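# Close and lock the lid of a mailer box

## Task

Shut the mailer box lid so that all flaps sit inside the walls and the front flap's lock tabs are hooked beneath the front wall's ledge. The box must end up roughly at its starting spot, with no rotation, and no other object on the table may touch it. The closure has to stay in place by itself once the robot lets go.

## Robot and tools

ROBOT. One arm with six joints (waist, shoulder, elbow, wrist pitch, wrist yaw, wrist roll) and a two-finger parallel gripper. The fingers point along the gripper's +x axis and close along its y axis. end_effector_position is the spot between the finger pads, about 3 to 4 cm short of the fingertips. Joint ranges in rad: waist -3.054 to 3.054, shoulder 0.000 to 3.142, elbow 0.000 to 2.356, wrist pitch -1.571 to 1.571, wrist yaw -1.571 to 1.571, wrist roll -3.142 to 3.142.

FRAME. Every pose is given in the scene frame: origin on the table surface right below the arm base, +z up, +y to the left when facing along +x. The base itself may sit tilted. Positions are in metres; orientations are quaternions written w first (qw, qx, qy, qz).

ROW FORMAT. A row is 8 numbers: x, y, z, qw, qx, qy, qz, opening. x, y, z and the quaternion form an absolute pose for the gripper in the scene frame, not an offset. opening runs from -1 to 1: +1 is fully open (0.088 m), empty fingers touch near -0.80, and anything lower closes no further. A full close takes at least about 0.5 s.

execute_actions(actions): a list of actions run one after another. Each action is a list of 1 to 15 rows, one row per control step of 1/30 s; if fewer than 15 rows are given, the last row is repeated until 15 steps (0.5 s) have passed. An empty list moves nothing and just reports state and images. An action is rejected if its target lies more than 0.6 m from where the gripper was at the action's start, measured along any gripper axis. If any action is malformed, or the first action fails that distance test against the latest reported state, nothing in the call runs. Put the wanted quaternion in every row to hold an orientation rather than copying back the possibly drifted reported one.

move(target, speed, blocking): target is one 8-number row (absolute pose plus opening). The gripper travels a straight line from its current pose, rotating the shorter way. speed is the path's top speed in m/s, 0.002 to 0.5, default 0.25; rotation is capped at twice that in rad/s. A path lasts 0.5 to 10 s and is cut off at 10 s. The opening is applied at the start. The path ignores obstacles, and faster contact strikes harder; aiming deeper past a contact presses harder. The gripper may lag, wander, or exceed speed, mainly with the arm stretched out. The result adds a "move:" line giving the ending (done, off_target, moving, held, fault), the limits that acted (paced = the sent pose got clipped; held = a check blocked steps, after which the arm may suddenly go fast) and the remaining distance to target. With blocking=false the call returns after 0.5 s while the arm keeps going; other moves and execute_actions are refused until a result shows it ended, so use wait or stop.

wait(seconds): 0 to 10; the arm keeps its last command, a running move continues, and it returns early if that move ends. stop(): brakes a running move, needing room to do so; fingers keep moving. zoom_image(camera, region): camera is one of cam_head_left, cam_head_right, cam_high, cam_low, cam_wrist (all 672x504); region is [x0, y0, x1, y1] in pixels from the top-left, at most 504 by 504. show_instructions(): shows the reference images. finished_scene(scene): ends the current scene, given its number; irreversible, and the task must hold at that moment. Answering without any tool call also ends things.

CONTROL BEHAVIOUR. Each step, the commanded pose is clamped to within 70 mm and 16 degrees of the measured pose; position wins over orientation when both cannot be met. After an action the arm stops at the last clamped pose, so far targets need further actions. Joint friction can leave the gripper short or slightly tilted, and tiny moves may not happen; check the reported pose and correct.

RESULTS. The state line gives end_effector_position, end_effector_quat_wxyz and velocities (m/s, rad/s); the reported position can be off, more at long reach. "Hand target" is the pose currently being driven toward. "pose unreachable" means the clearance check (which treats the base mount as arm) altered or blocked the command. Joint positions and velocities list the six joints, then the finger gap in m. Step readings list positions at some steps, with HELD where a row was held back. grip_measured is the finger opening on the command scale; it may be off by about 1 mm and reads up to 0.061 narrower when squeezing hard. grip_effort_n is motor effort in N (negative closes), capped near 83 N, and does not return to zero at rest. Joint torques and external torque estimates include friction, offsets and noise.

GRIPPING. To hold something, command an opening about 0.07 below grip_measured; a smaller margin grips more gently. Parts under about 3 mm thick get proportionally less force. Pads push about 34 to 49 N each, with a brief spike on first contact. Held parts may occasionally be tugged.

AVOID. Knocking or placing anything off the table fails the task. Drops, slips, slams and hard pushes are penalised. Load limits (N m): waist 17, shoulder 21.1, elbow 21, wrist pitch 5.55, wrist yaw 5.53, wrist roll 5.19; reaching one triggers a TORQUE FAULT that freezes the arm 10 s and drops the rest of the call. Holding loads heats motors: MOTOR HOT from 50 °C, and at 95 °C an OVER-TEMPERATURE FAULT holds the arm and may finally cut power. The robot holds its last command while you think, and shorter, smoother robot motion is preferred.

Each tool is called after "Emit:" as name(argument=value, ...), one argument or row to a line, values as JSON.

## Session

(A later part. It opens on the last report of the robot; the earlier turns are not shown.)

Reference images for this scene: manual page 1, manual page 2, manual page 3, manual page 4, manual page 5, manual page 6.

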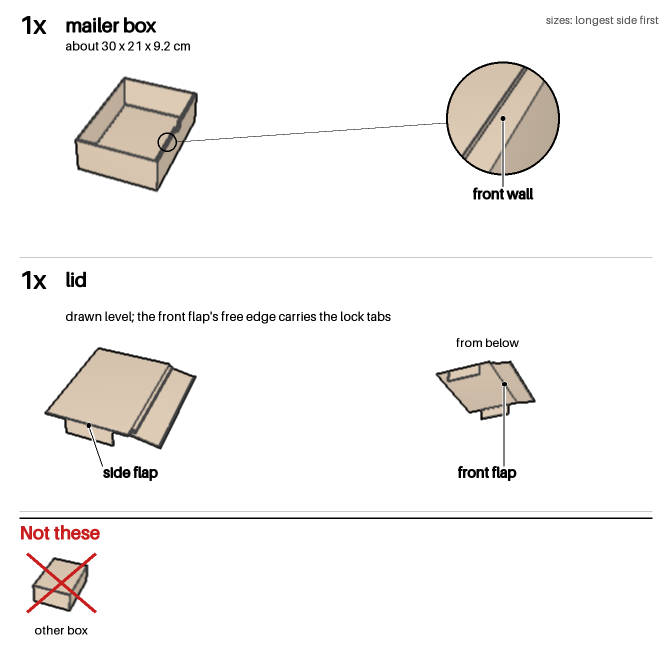

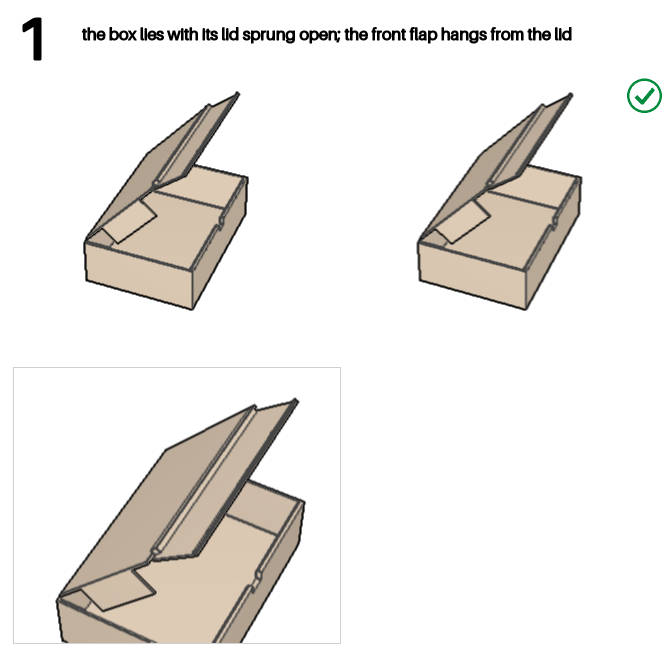

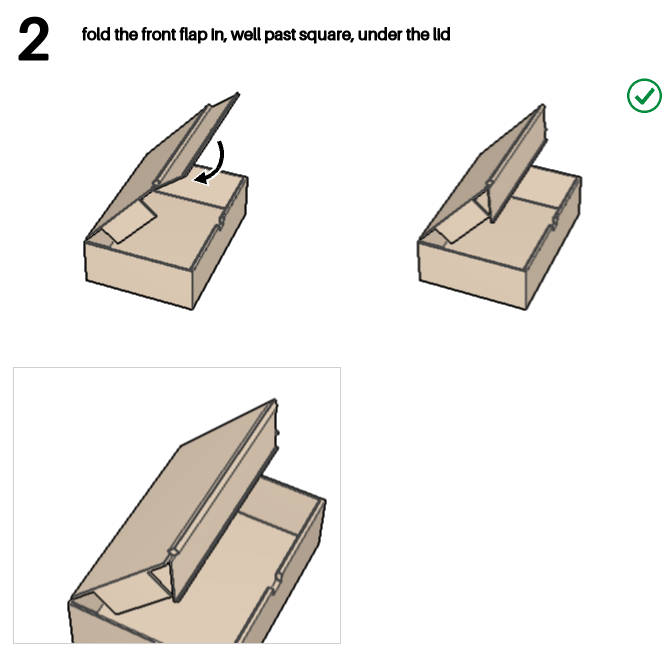

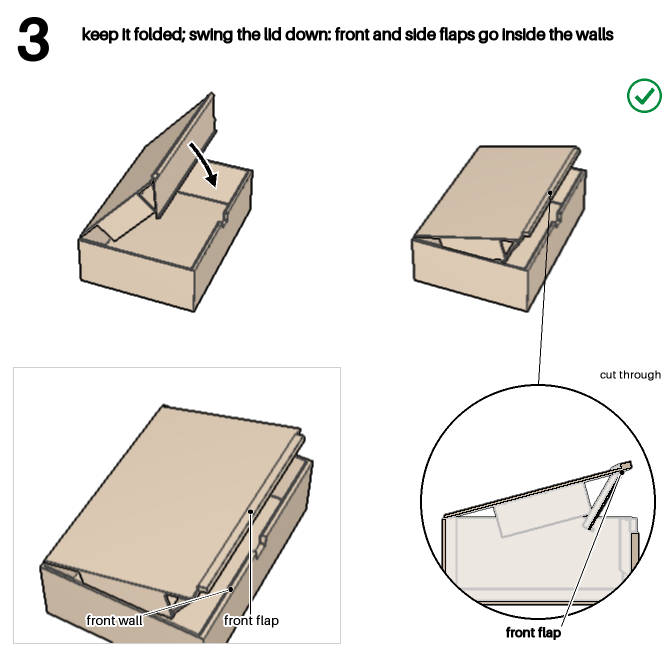

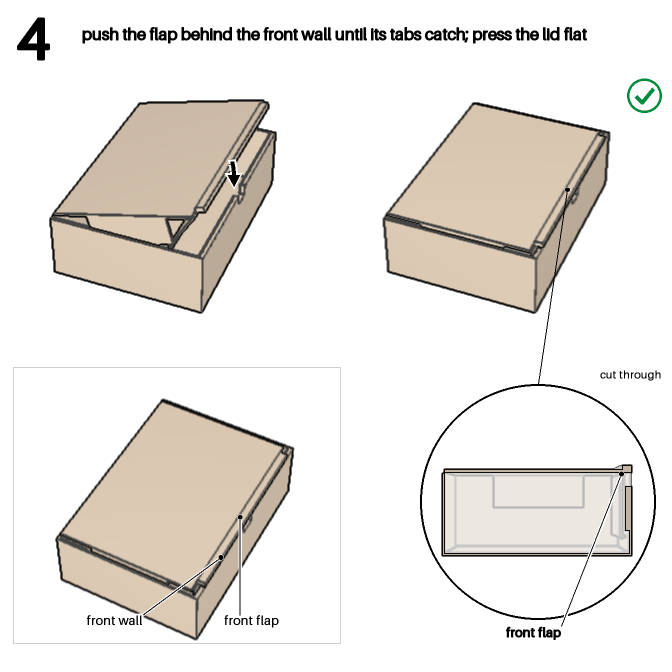

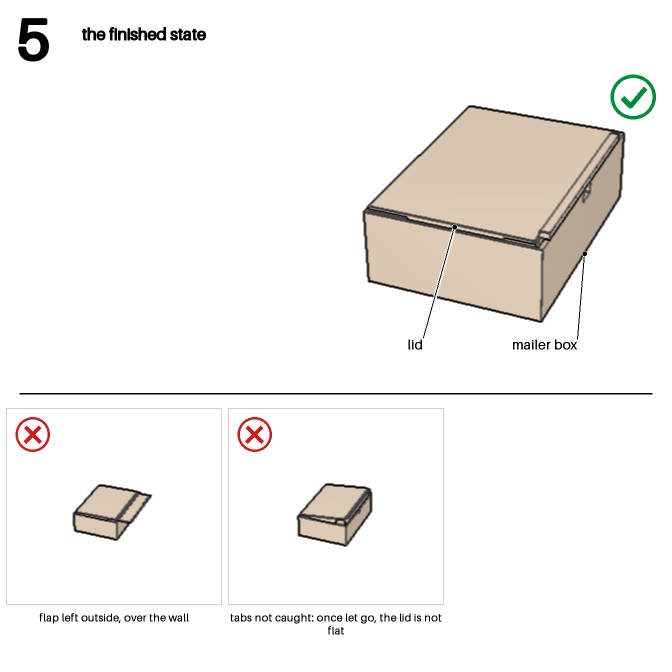

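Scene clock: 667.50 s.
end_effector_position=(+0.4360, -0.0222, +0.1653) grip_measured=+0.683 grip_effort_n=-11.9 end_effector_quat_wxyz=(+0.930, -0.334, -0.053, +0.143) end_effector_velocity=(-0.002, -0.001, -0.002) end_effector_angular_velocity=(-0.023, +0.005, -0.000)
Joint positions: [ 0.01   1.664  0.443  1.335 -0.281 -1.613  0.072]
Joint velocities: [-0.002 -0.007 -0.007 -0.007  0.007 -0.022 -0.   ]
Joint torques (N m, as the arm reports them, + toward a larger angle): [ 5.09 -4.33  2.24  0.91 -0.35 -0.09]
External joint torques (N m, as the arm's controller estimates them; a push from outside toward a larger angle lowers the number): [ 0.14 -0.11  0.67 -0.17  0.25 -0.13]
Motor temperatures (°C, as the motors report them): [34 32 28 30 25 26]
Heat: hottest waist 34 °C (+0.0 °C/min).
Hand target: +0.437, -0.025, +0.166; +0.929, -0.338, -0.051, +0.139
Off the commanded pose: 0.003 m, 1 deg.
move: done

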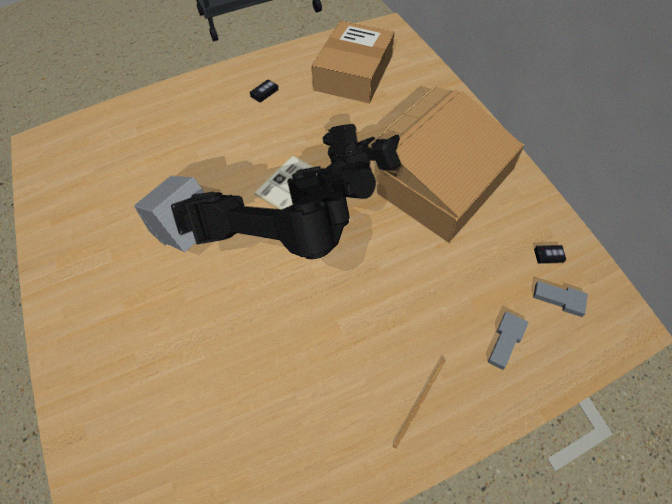

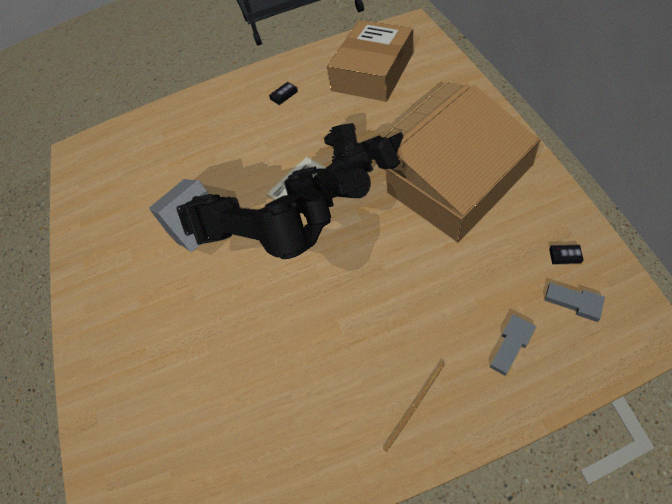

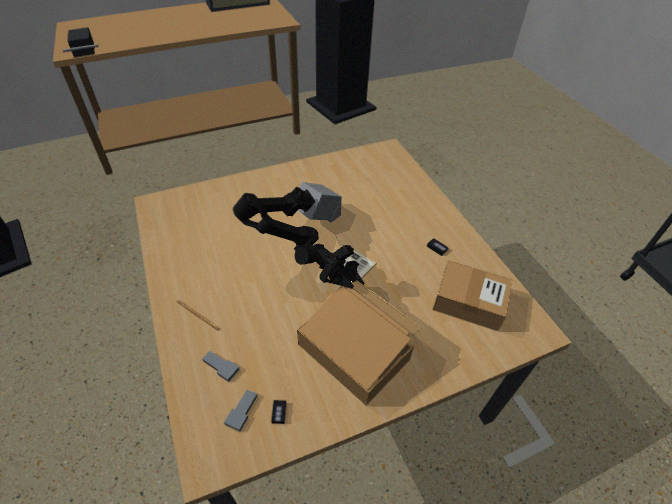

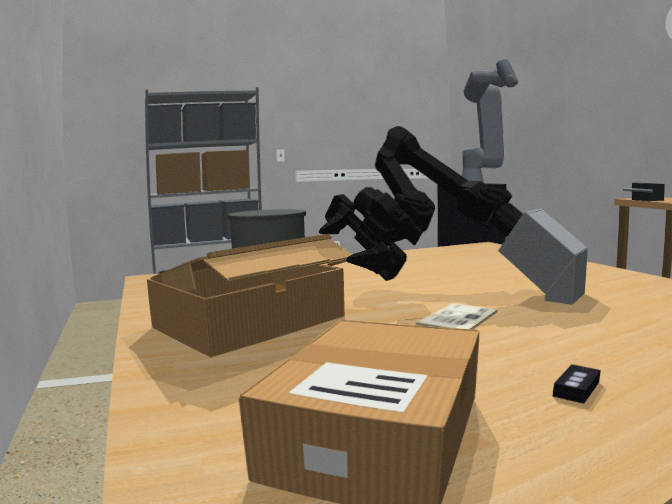

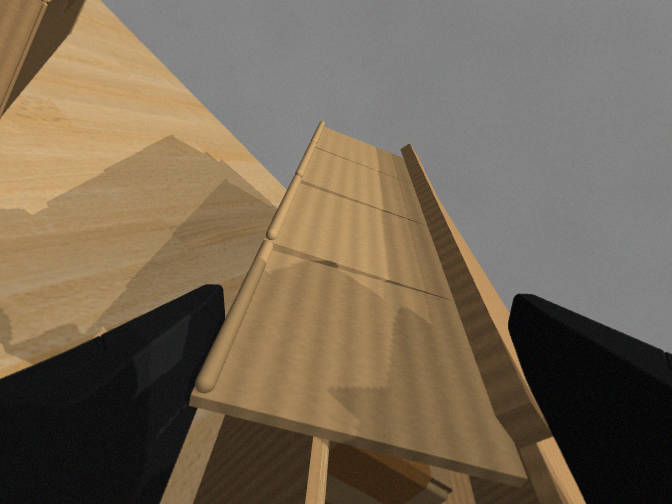

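Emit:
move(
  target=[0.441,-0.036,0.191,0.877,-0.457,-0.068,0.131,0.62],
  speed=0.08,
)

Emit:
move(
  target=[0.447,-0.054,0.212,0.8,-0.581,-0.087,0.12,0.58],
  speed=0.08,
)

Emit:
zoom_image(
  camera="cam_low",
  region=[140,140,430,370],
)

Scene clock: 677.03 s.
end_effector_position=(+0.4396, -0.0333, +0.1898) grip_measured=+0.623 grip_effort_n=-10.9 end_effector_quat_wxyz=(+0.878, -0.454, -0.070, +0.135) end_effector_velocity=(-0.000, +0.001, -0.001) end_effector_angular_velocity=(-0.021, +0.005, +0.007)
Joint positions: [ 0.061  1.531  0.457  1.186 -0.228 -1.882  0.07 ]
Joint velocities: [ 0.002 -0.007  0.002 -0.022  0.007 -0.022  0.   ]
Joint torques (N m, as the arm reports them, + toward a larger angle): [ 4.96 -3.97  3.32  0.83 -0.42 -0.08]
External joint torques (N m, as the arm's controller estimates them; a push from outside toward a larger angle lowers the number): [ 0.28  0.06  1.02 -0.26  0.17 -0.13]
Motor temperatures (°C, as the motors report them): [35 32 28 30 25 26]
Heat: hottest waist 35 °C (+1.0 °C/min).
Hand target: +0.441, -0.036, +0.191; +0.877, -0.457, -0.068, +0.131
Off the commanded pose: 0.003 m, 1 deg.
move: done

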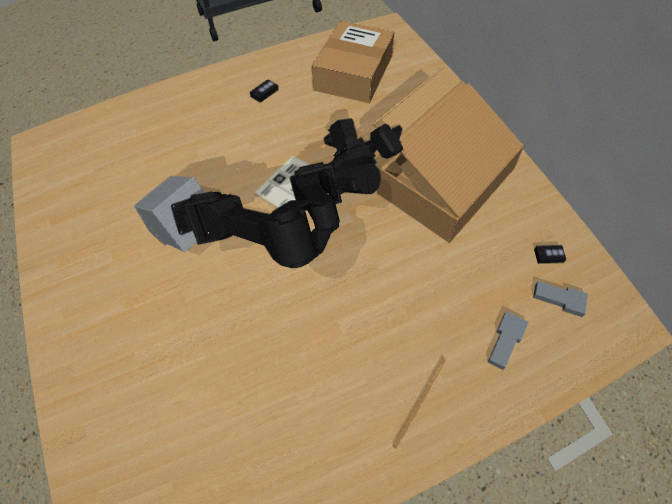

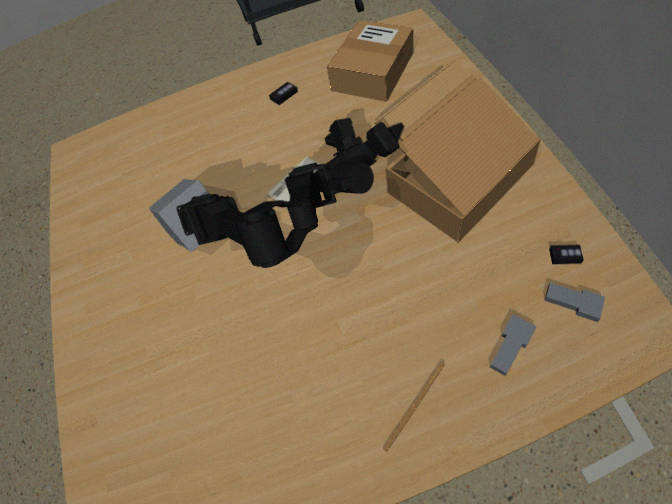

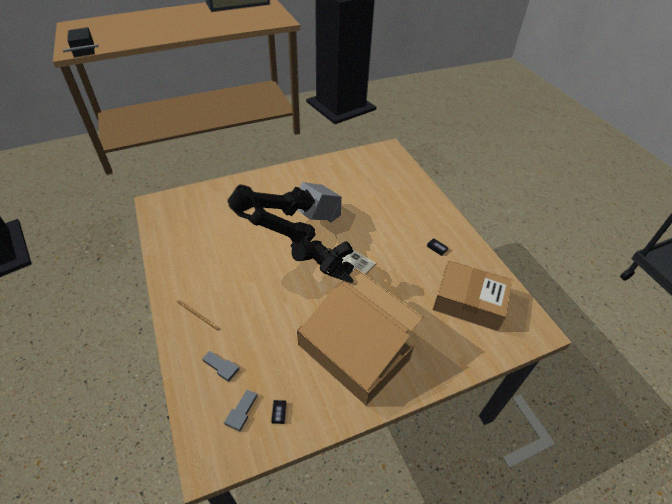

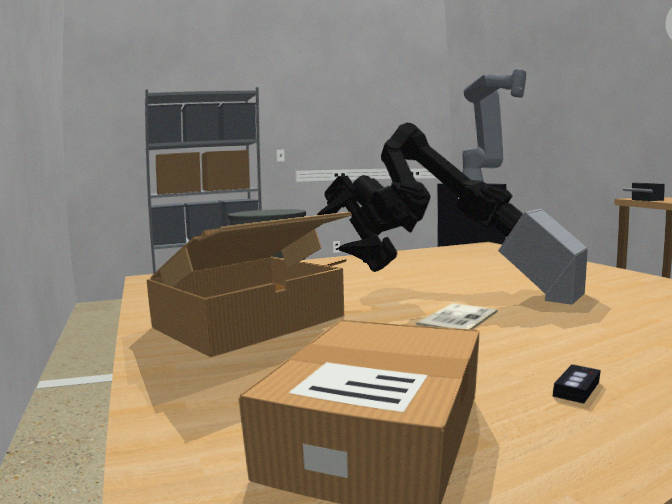

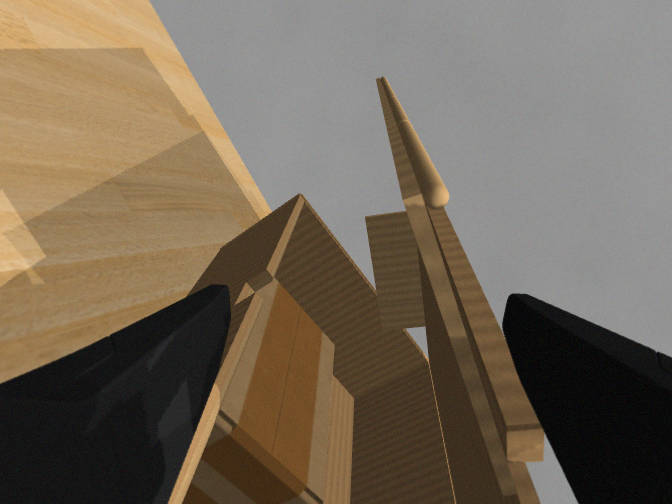

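Scene clock: 679.23 s.
end_effector_position=(+0.4457, -0.0513, +0.2103) grip_measured=+0.582 grip_effort_n=-10.9 end_effector_quat_wxyz=(+0.802, -0.578, -0.089, +0.124) end_effector_velocity=(-0.002, +0.004, -0.003) end_effector_angular_velocity=(-0.020, +0.003, +0.020)
Joint positions: [ 0.082  1.407  0.501  1.017 -0.206 -2.18   0.068]
Joint velocities: [-0.002 -0.002 -0.002 -0.022 -0.007 -0.022  0.   ]
Joint torques (N m, as the arm reports them, + toward a larger angle): [ 4.82 -3.87  4.11  0.88 -0.39 -0.06]
External joint torques (N m, as the arm's controller estimates them; a push from outside toward a larger angle lowers the number): [ 0.33  0.    1.28 -0.19  0.21 -0.12]
Motor temperatures (°C, as the motors report them): [35 32 28 30 25 26]
Heat: hottest waist 35 °C (+1.0 °C/min).
Hand target: +0.447, -0.054, +0.212; +0.800, -0.581, -0.087, +0.120
Off the commanded pose: 0.003 m, 1 deg.
move: done

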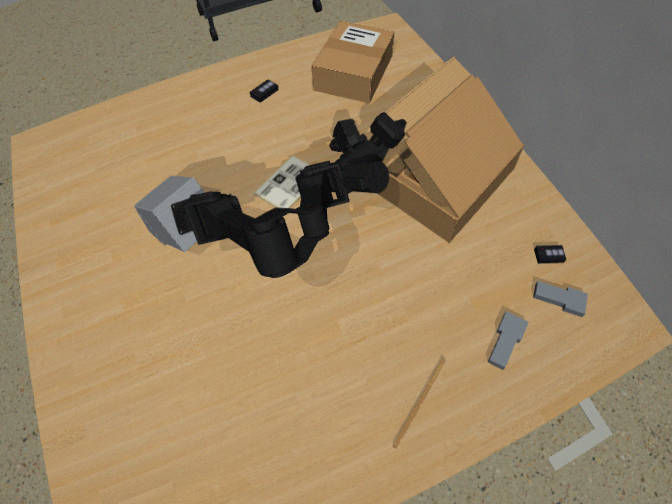

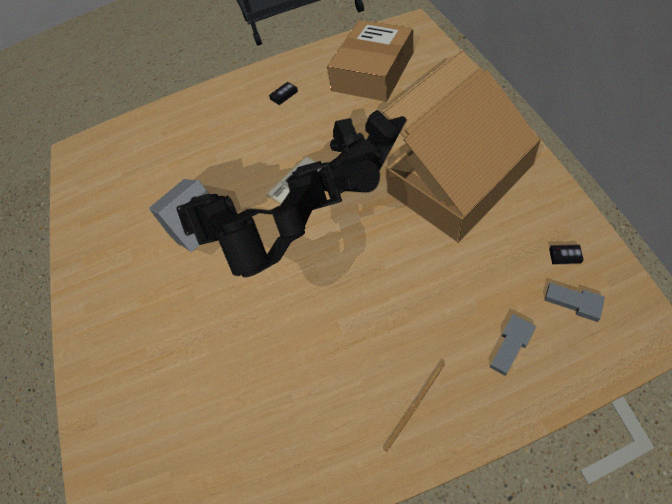

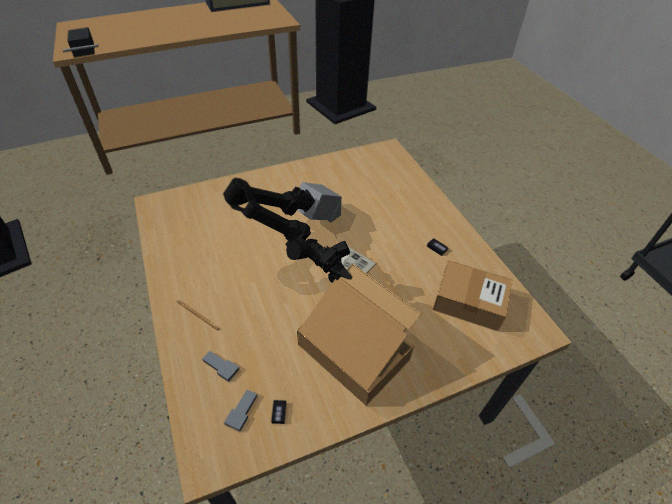

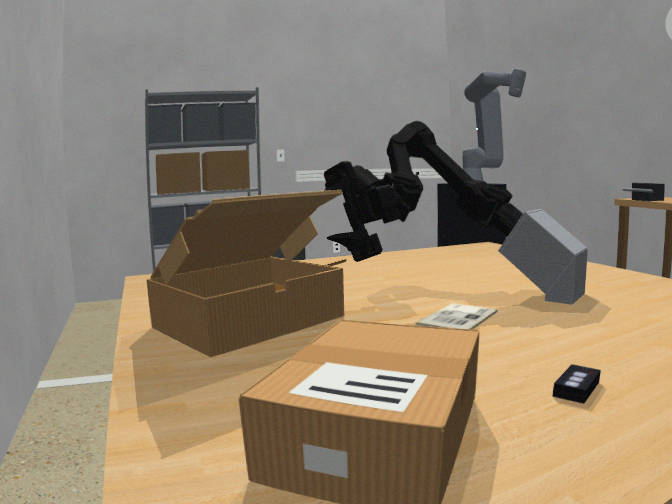

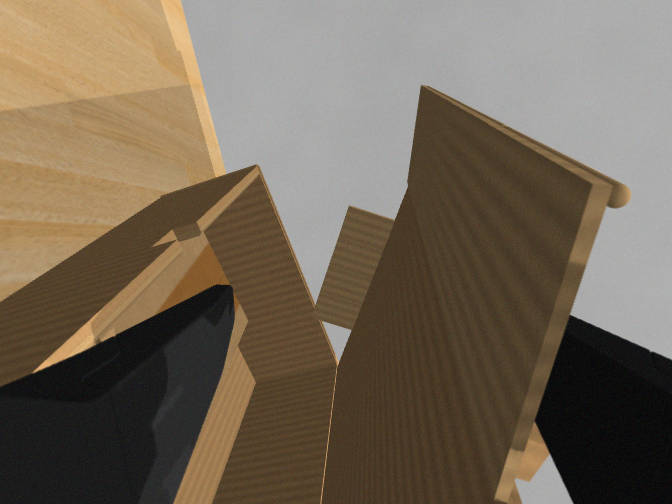

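Region (140, 140, 430, 370) of cam_low's 672x504 image, scaled by 1.738, with more detail than that image has; it fills the top 400 rows of this view, and the rest is white.

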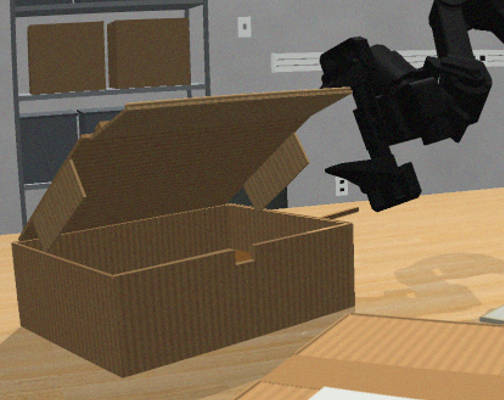

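Emit:
move(
  target=[0.459,-0.091,0.262,0.914,-0.379,-0.057,0.137,1],
  speed=0.15,
)

Emit:
move(
  target=[0.477,-0.085,0.262,0.914,-0.379,-0.057,0.137,1],
  speed=0.1,
)

Emit:
move(
  target=[0.462,-0.041,0.241,0.98,-0.129,-0.019,0.147,1],
  speed=0.15,
)

Emit:
move(
  target=[0.462,-0.041,0.263,0.98,0.129,0.019,0.147,1],
  speed=0.15,
)

Emit:
zoom_image(
  camera="cam_low",
  region=[140,100,430,330],
)

Scene clock: 699.33 s.
end_effector_position=(+0.4578, -0.0865, +0.2607) grip_measured=+0.996 grip_effort_n=17.9 end_effector_quat_wxyz=(+0.912, -0.381, -0.061, +0.142) end_effector_velocity=(-0.002, +0.002, -0.002) end_effector_angular_velocity=(+0.005, +0.016, +0.011)
Joint positions: [ 0.155  1.217  0.64   0.684 -0.139 -1.731  0.088]
Joint velocities: [ 0.002 -0.007 -0.002 -0.022  0.007  0.007 -0.   ]
Joint torques (N m, as the arm reports them, + toward a larger angle): [ 4.12 -3.59  5.46  0.83 -0.32  0.25]
External joint torques (N m, as the arm's controller estimates them; a push from outside toward a larger angle lowers the number): [ 0.04 -0.06  1.62 -0.25  0.27  0.2 ]
Motor temperatures (°C, as the motors report them): [35 32 29 30 25 26]
Heat: hottest waist 35 °C (+1.0 °C/min).
Hand target: +0.459, -0.091, +0.262; +0.913, -0.379, -0.057, +0.137
Off the commanded pose: 0.005 m, 1 deg.
move: done

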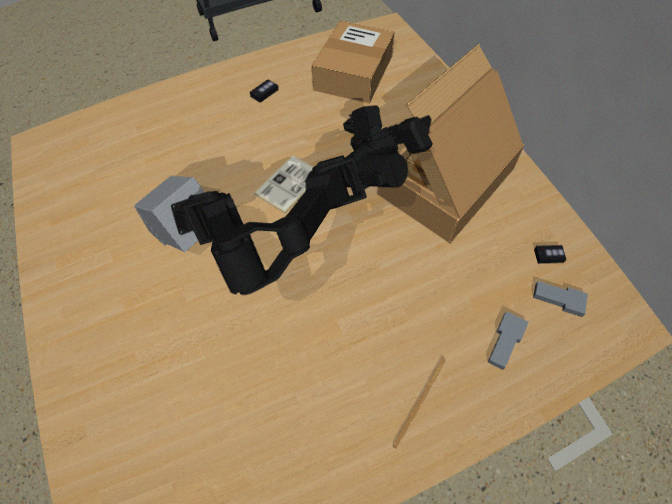

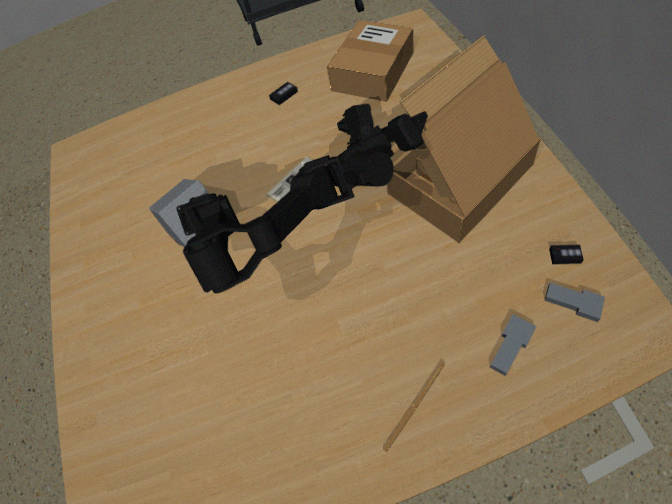

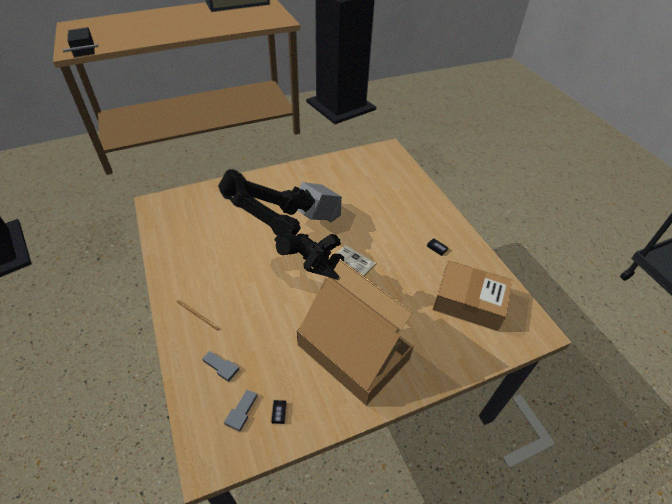

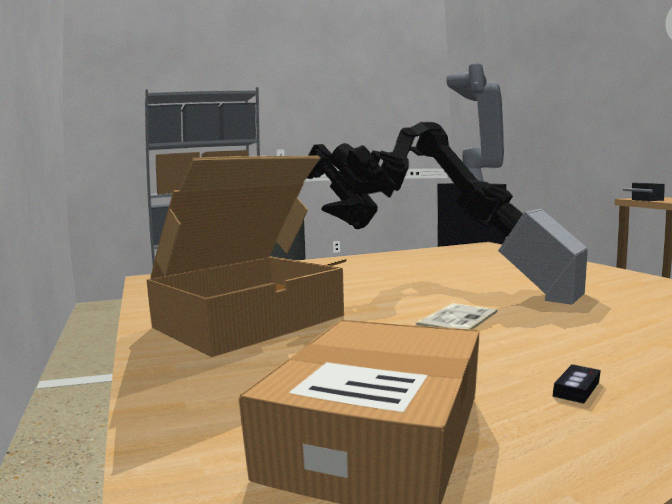

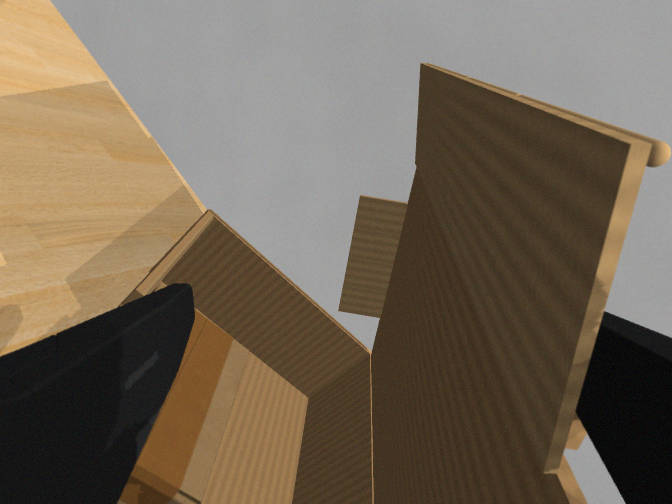

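Scene clock: 700.13 s.
end_effector_position=(+0.4745, -0.0851, +0.2632) grip_measured=+0.996 grip_effort_n=17.9 end_effector_quat_wxyz=(+0.913, -0.380, -0.061, +0.138) end_effector_velocity=(+0.001, +0.004, +0.003) end_effector_angular_velocity=(-0.001, -0.017, +0.020)
Joint positions: [ 0.165  1.282  0.7    0.697 -0.127 -1.73   0.088]
Joint velocities: [ 0.002  0.007  0.007 -0.007 -0.022 -0.007 -0.   ]
Joint torques (N m, as the arm reports them, + toward a larger angle): [ 4.62 -2.25  5.31  1.22 -0.35  0.25]
External joint torques (N m, as the arm's controller estimates them; a push from outside toward a larger angle lowers the number): [0.1  1.47 1.56 0.16 0.25 0.2 ]
Motor temperatures (°C, as the motors report them): [35 32 29 30 25 26]
Heat: hottest waist 35 °C (+1.0 °C/min).
Hand target: +0.477, -0.085, +0.262; +0.913, -0.379, -0.057, +0.137
Off the commanded pose: 0.003 m, 0 deg.
move: done

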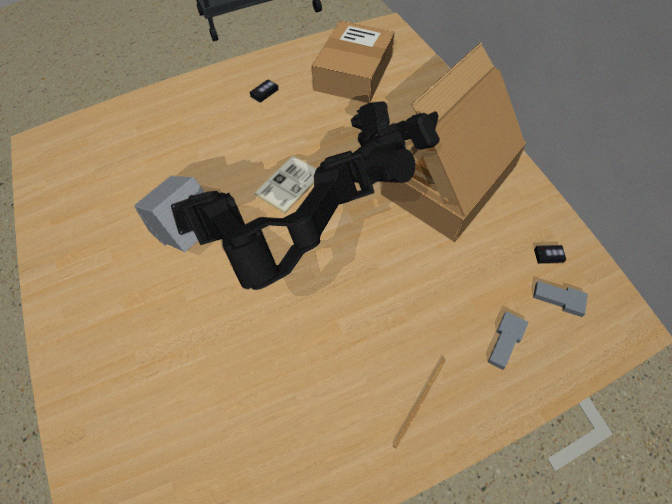

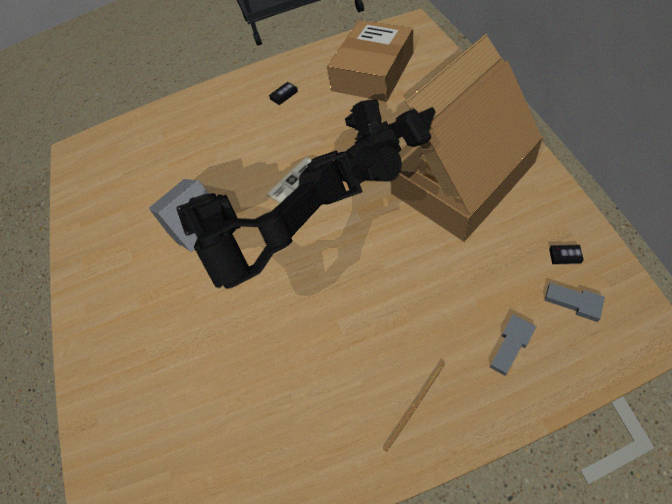

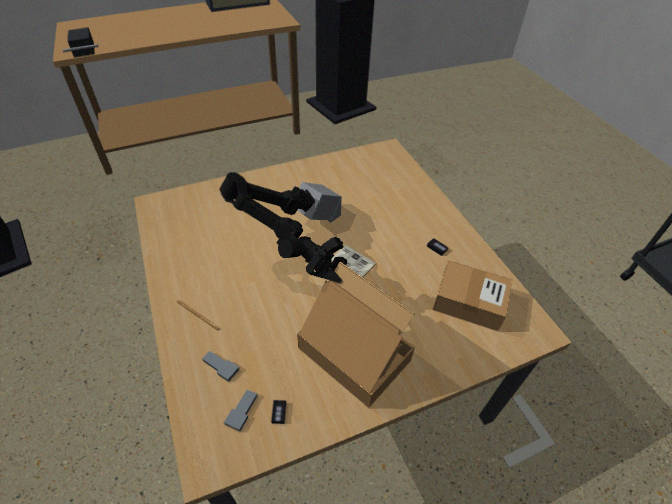

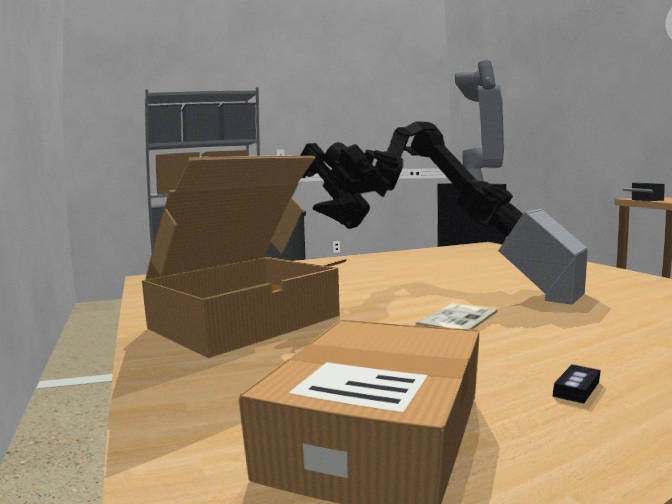

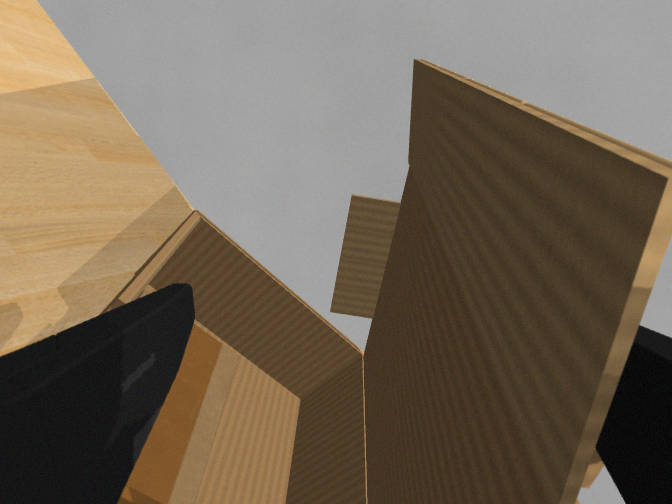

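Scene clock: 702.30 s.
end_effector_position=(+0.4636, -0.0453, +0.2451) grip_measured=+0.996 grip_effort_n=17.9 end_effector_quat_wxyz=(+0.981, -0.132, -0.025, +0.143) end_effector_velocity=(-0.001, +0.002, +0.002) end_effector_angular_velocity=(+0.011, -0.015, +0.010)
Joint positions: [ 0.204  1.407  0.588  0.947 -0.085 -1.212  0.088]
Joint velocities: [-0.002  0.002 -0.002  0.007 -0.022  0.007 -0.   ]
Joint torques (N m, as the arm reports them, + toward a larger angle): [ 5.02 -2.2   3.17  1.25 -0.42  0.21]
External joint torques (N m, as the arm's controller estimates them; a push from outside toward a larger angle lowers the number): [ 0.26  1.45 -0.19  0.18  0.16  0.18]
Motor temperatures (°C, as the motors report them): [35 32 29 30 25 26]
Heat: hottest waist 35 °C (+1.0 °C/min).
Hand target: +0.462, -0.041, +0.241; +0.980, -0.129, -0.019, +0.147
Off the commanded pose: 0.006 m, 1 deg.
move: done

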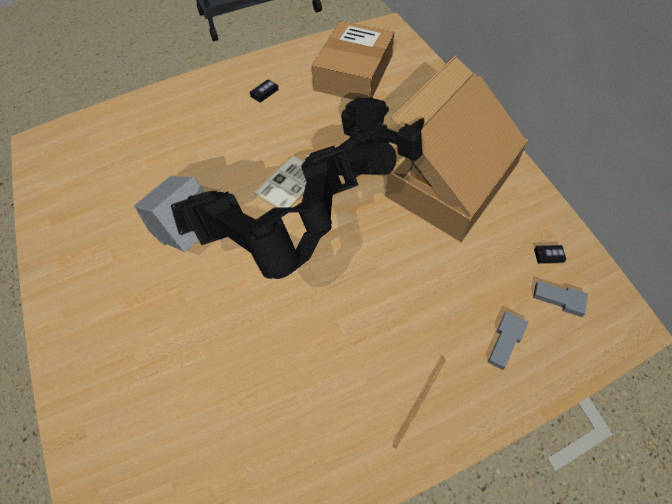

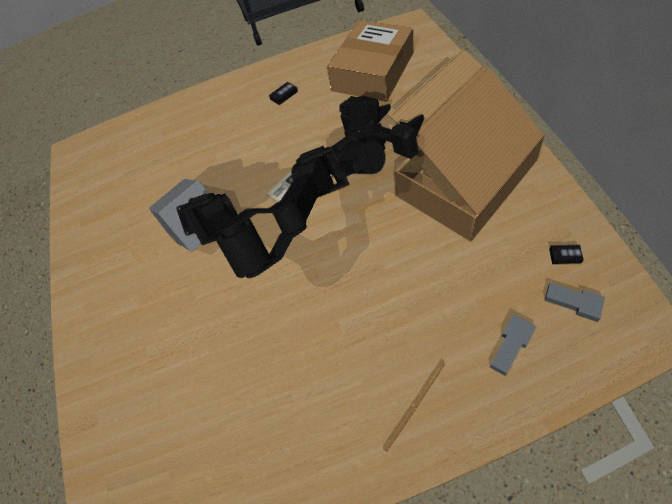

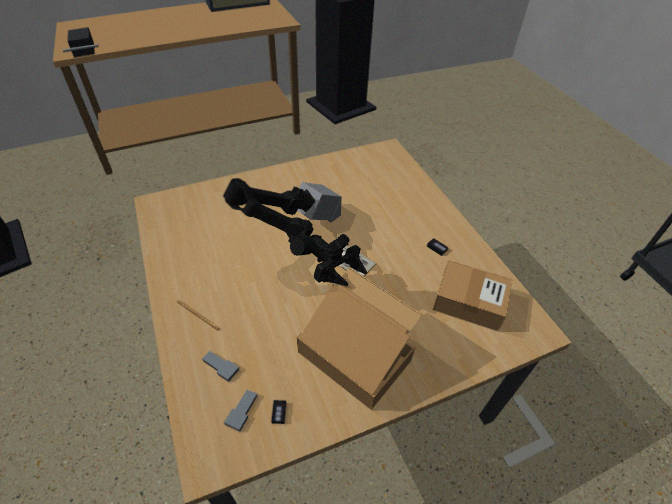

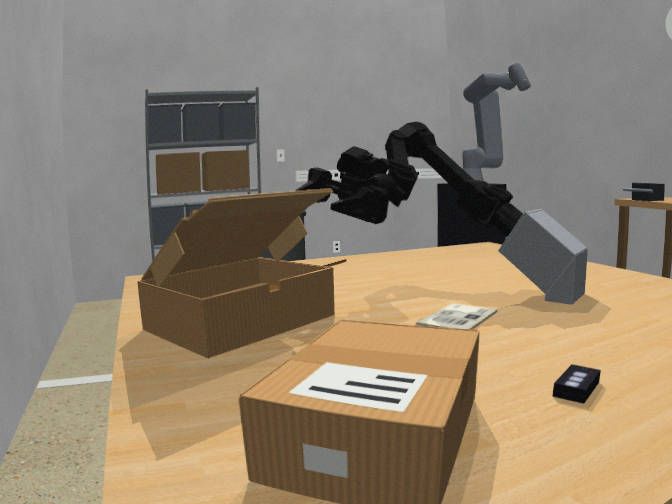

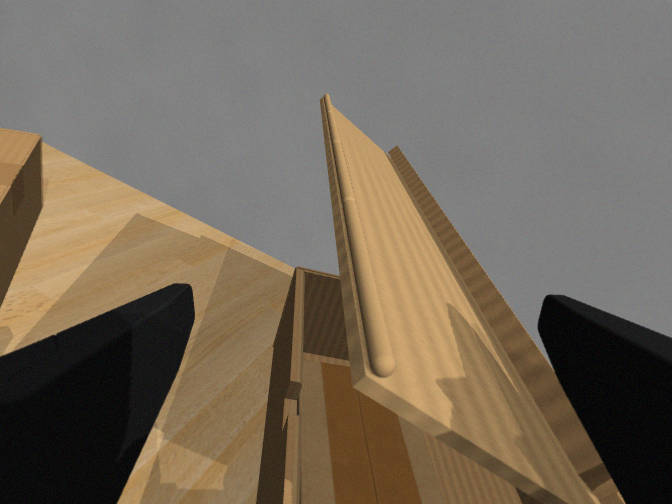

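Scene clock: 704.47 s.
end_effector_position=(+0.4608, -0.0380, +0.2612) grip_measured=+0.996 grip_effort_n=17.4 end_effector_quat_wxyz=(+0.980, +0.126, +0.019, +0.151) end_effector_velocity=(-0.001, +0.001, +0.004) end_effector_angular_velocity=(+0.014, -0.021, +0.008)
Joint positions: [ 0.274  1.379  0.598  0.888 -0.017 -0.697  0.088]
Joint velocities: [ 0.002 -0.002 -0.002  0.007 -0.022  0.007  0.   ]
Joint torques (N m, as the arm reports them, + toward a larger angle): [ 5.12 -3.33  5.17  0.9  -0.41  0.14]
External joint torques (N m, as the arm's controller estimates them; a push from outside toward a larger angle lowers the number): [ 0.32  0.07  1.49 -0.19  0.19  0.14]
Motor temperatures (°C, as the motors report them): [35 32 29 30 25 26]
Heat: hottest waist 35 °C (+1.0 °C/min).
Hand target: +0.462, -0.041, +0.263; +0.981, +0.129, +0.019, +0.147
Off the commanded pose: 0.004 m, 1 deg.
move: done

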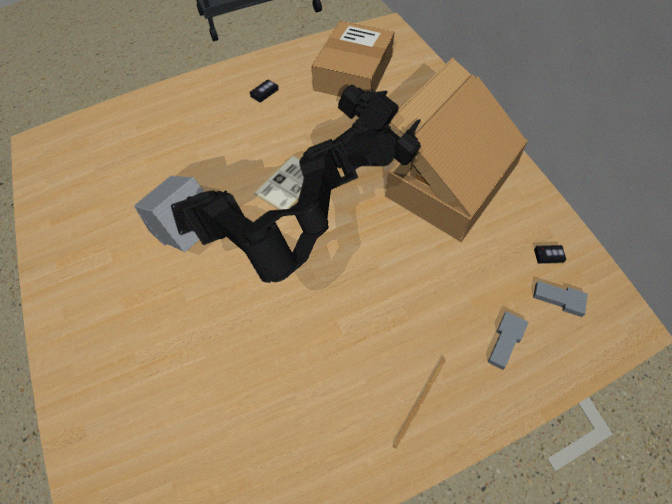

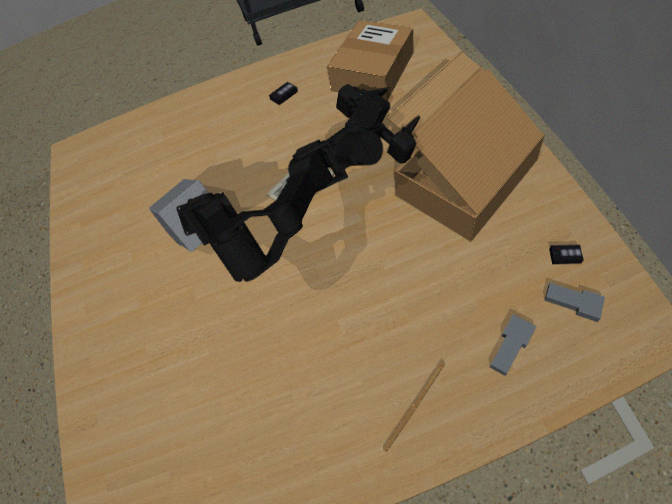

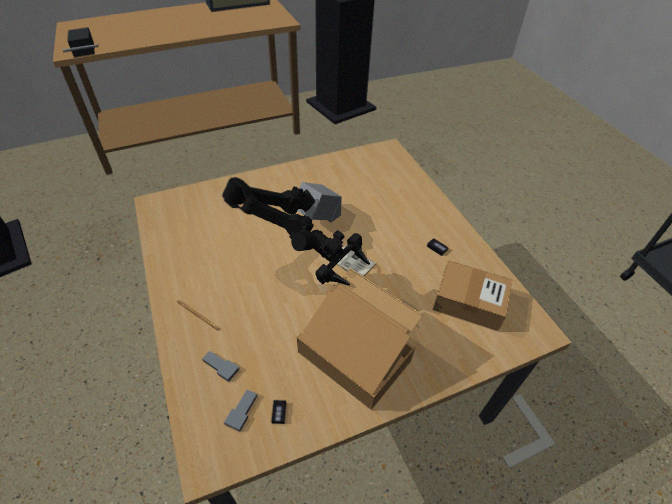

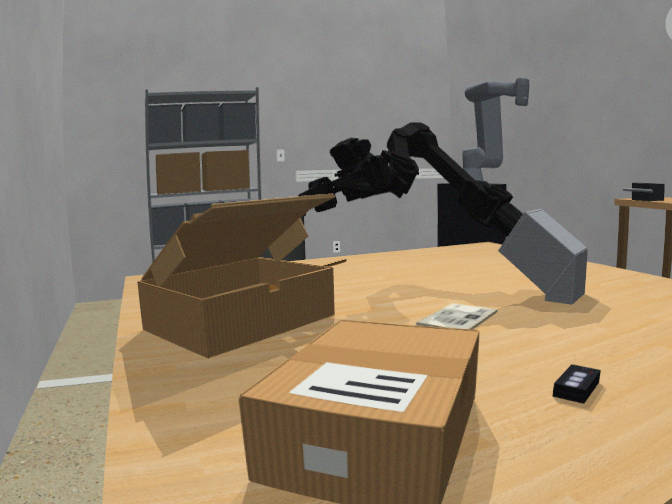

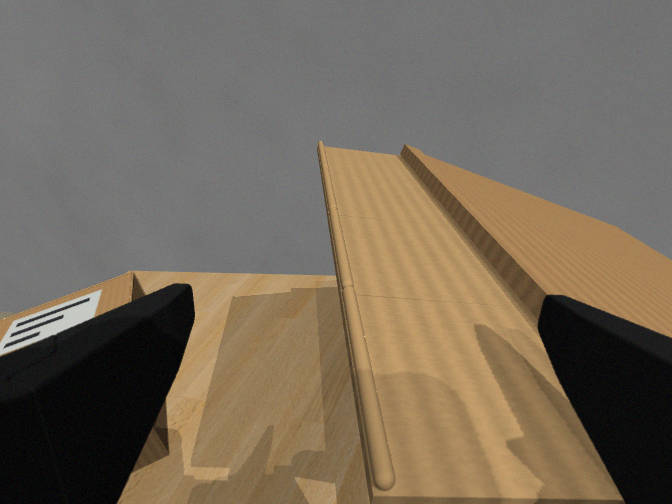

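Region (140, 100, 430, 330) of cam_low's 672x504 image, scaled by 1.738, with more detail than that image has; it fills the top 400 rows of this view, and the rest is white.

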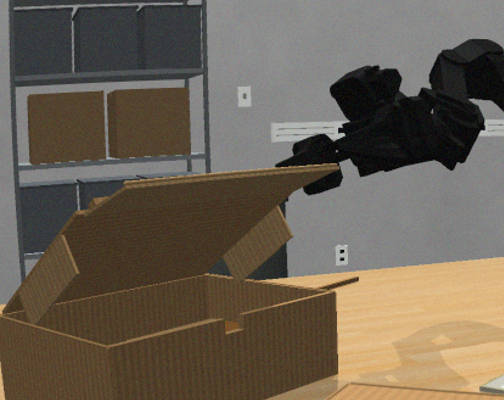

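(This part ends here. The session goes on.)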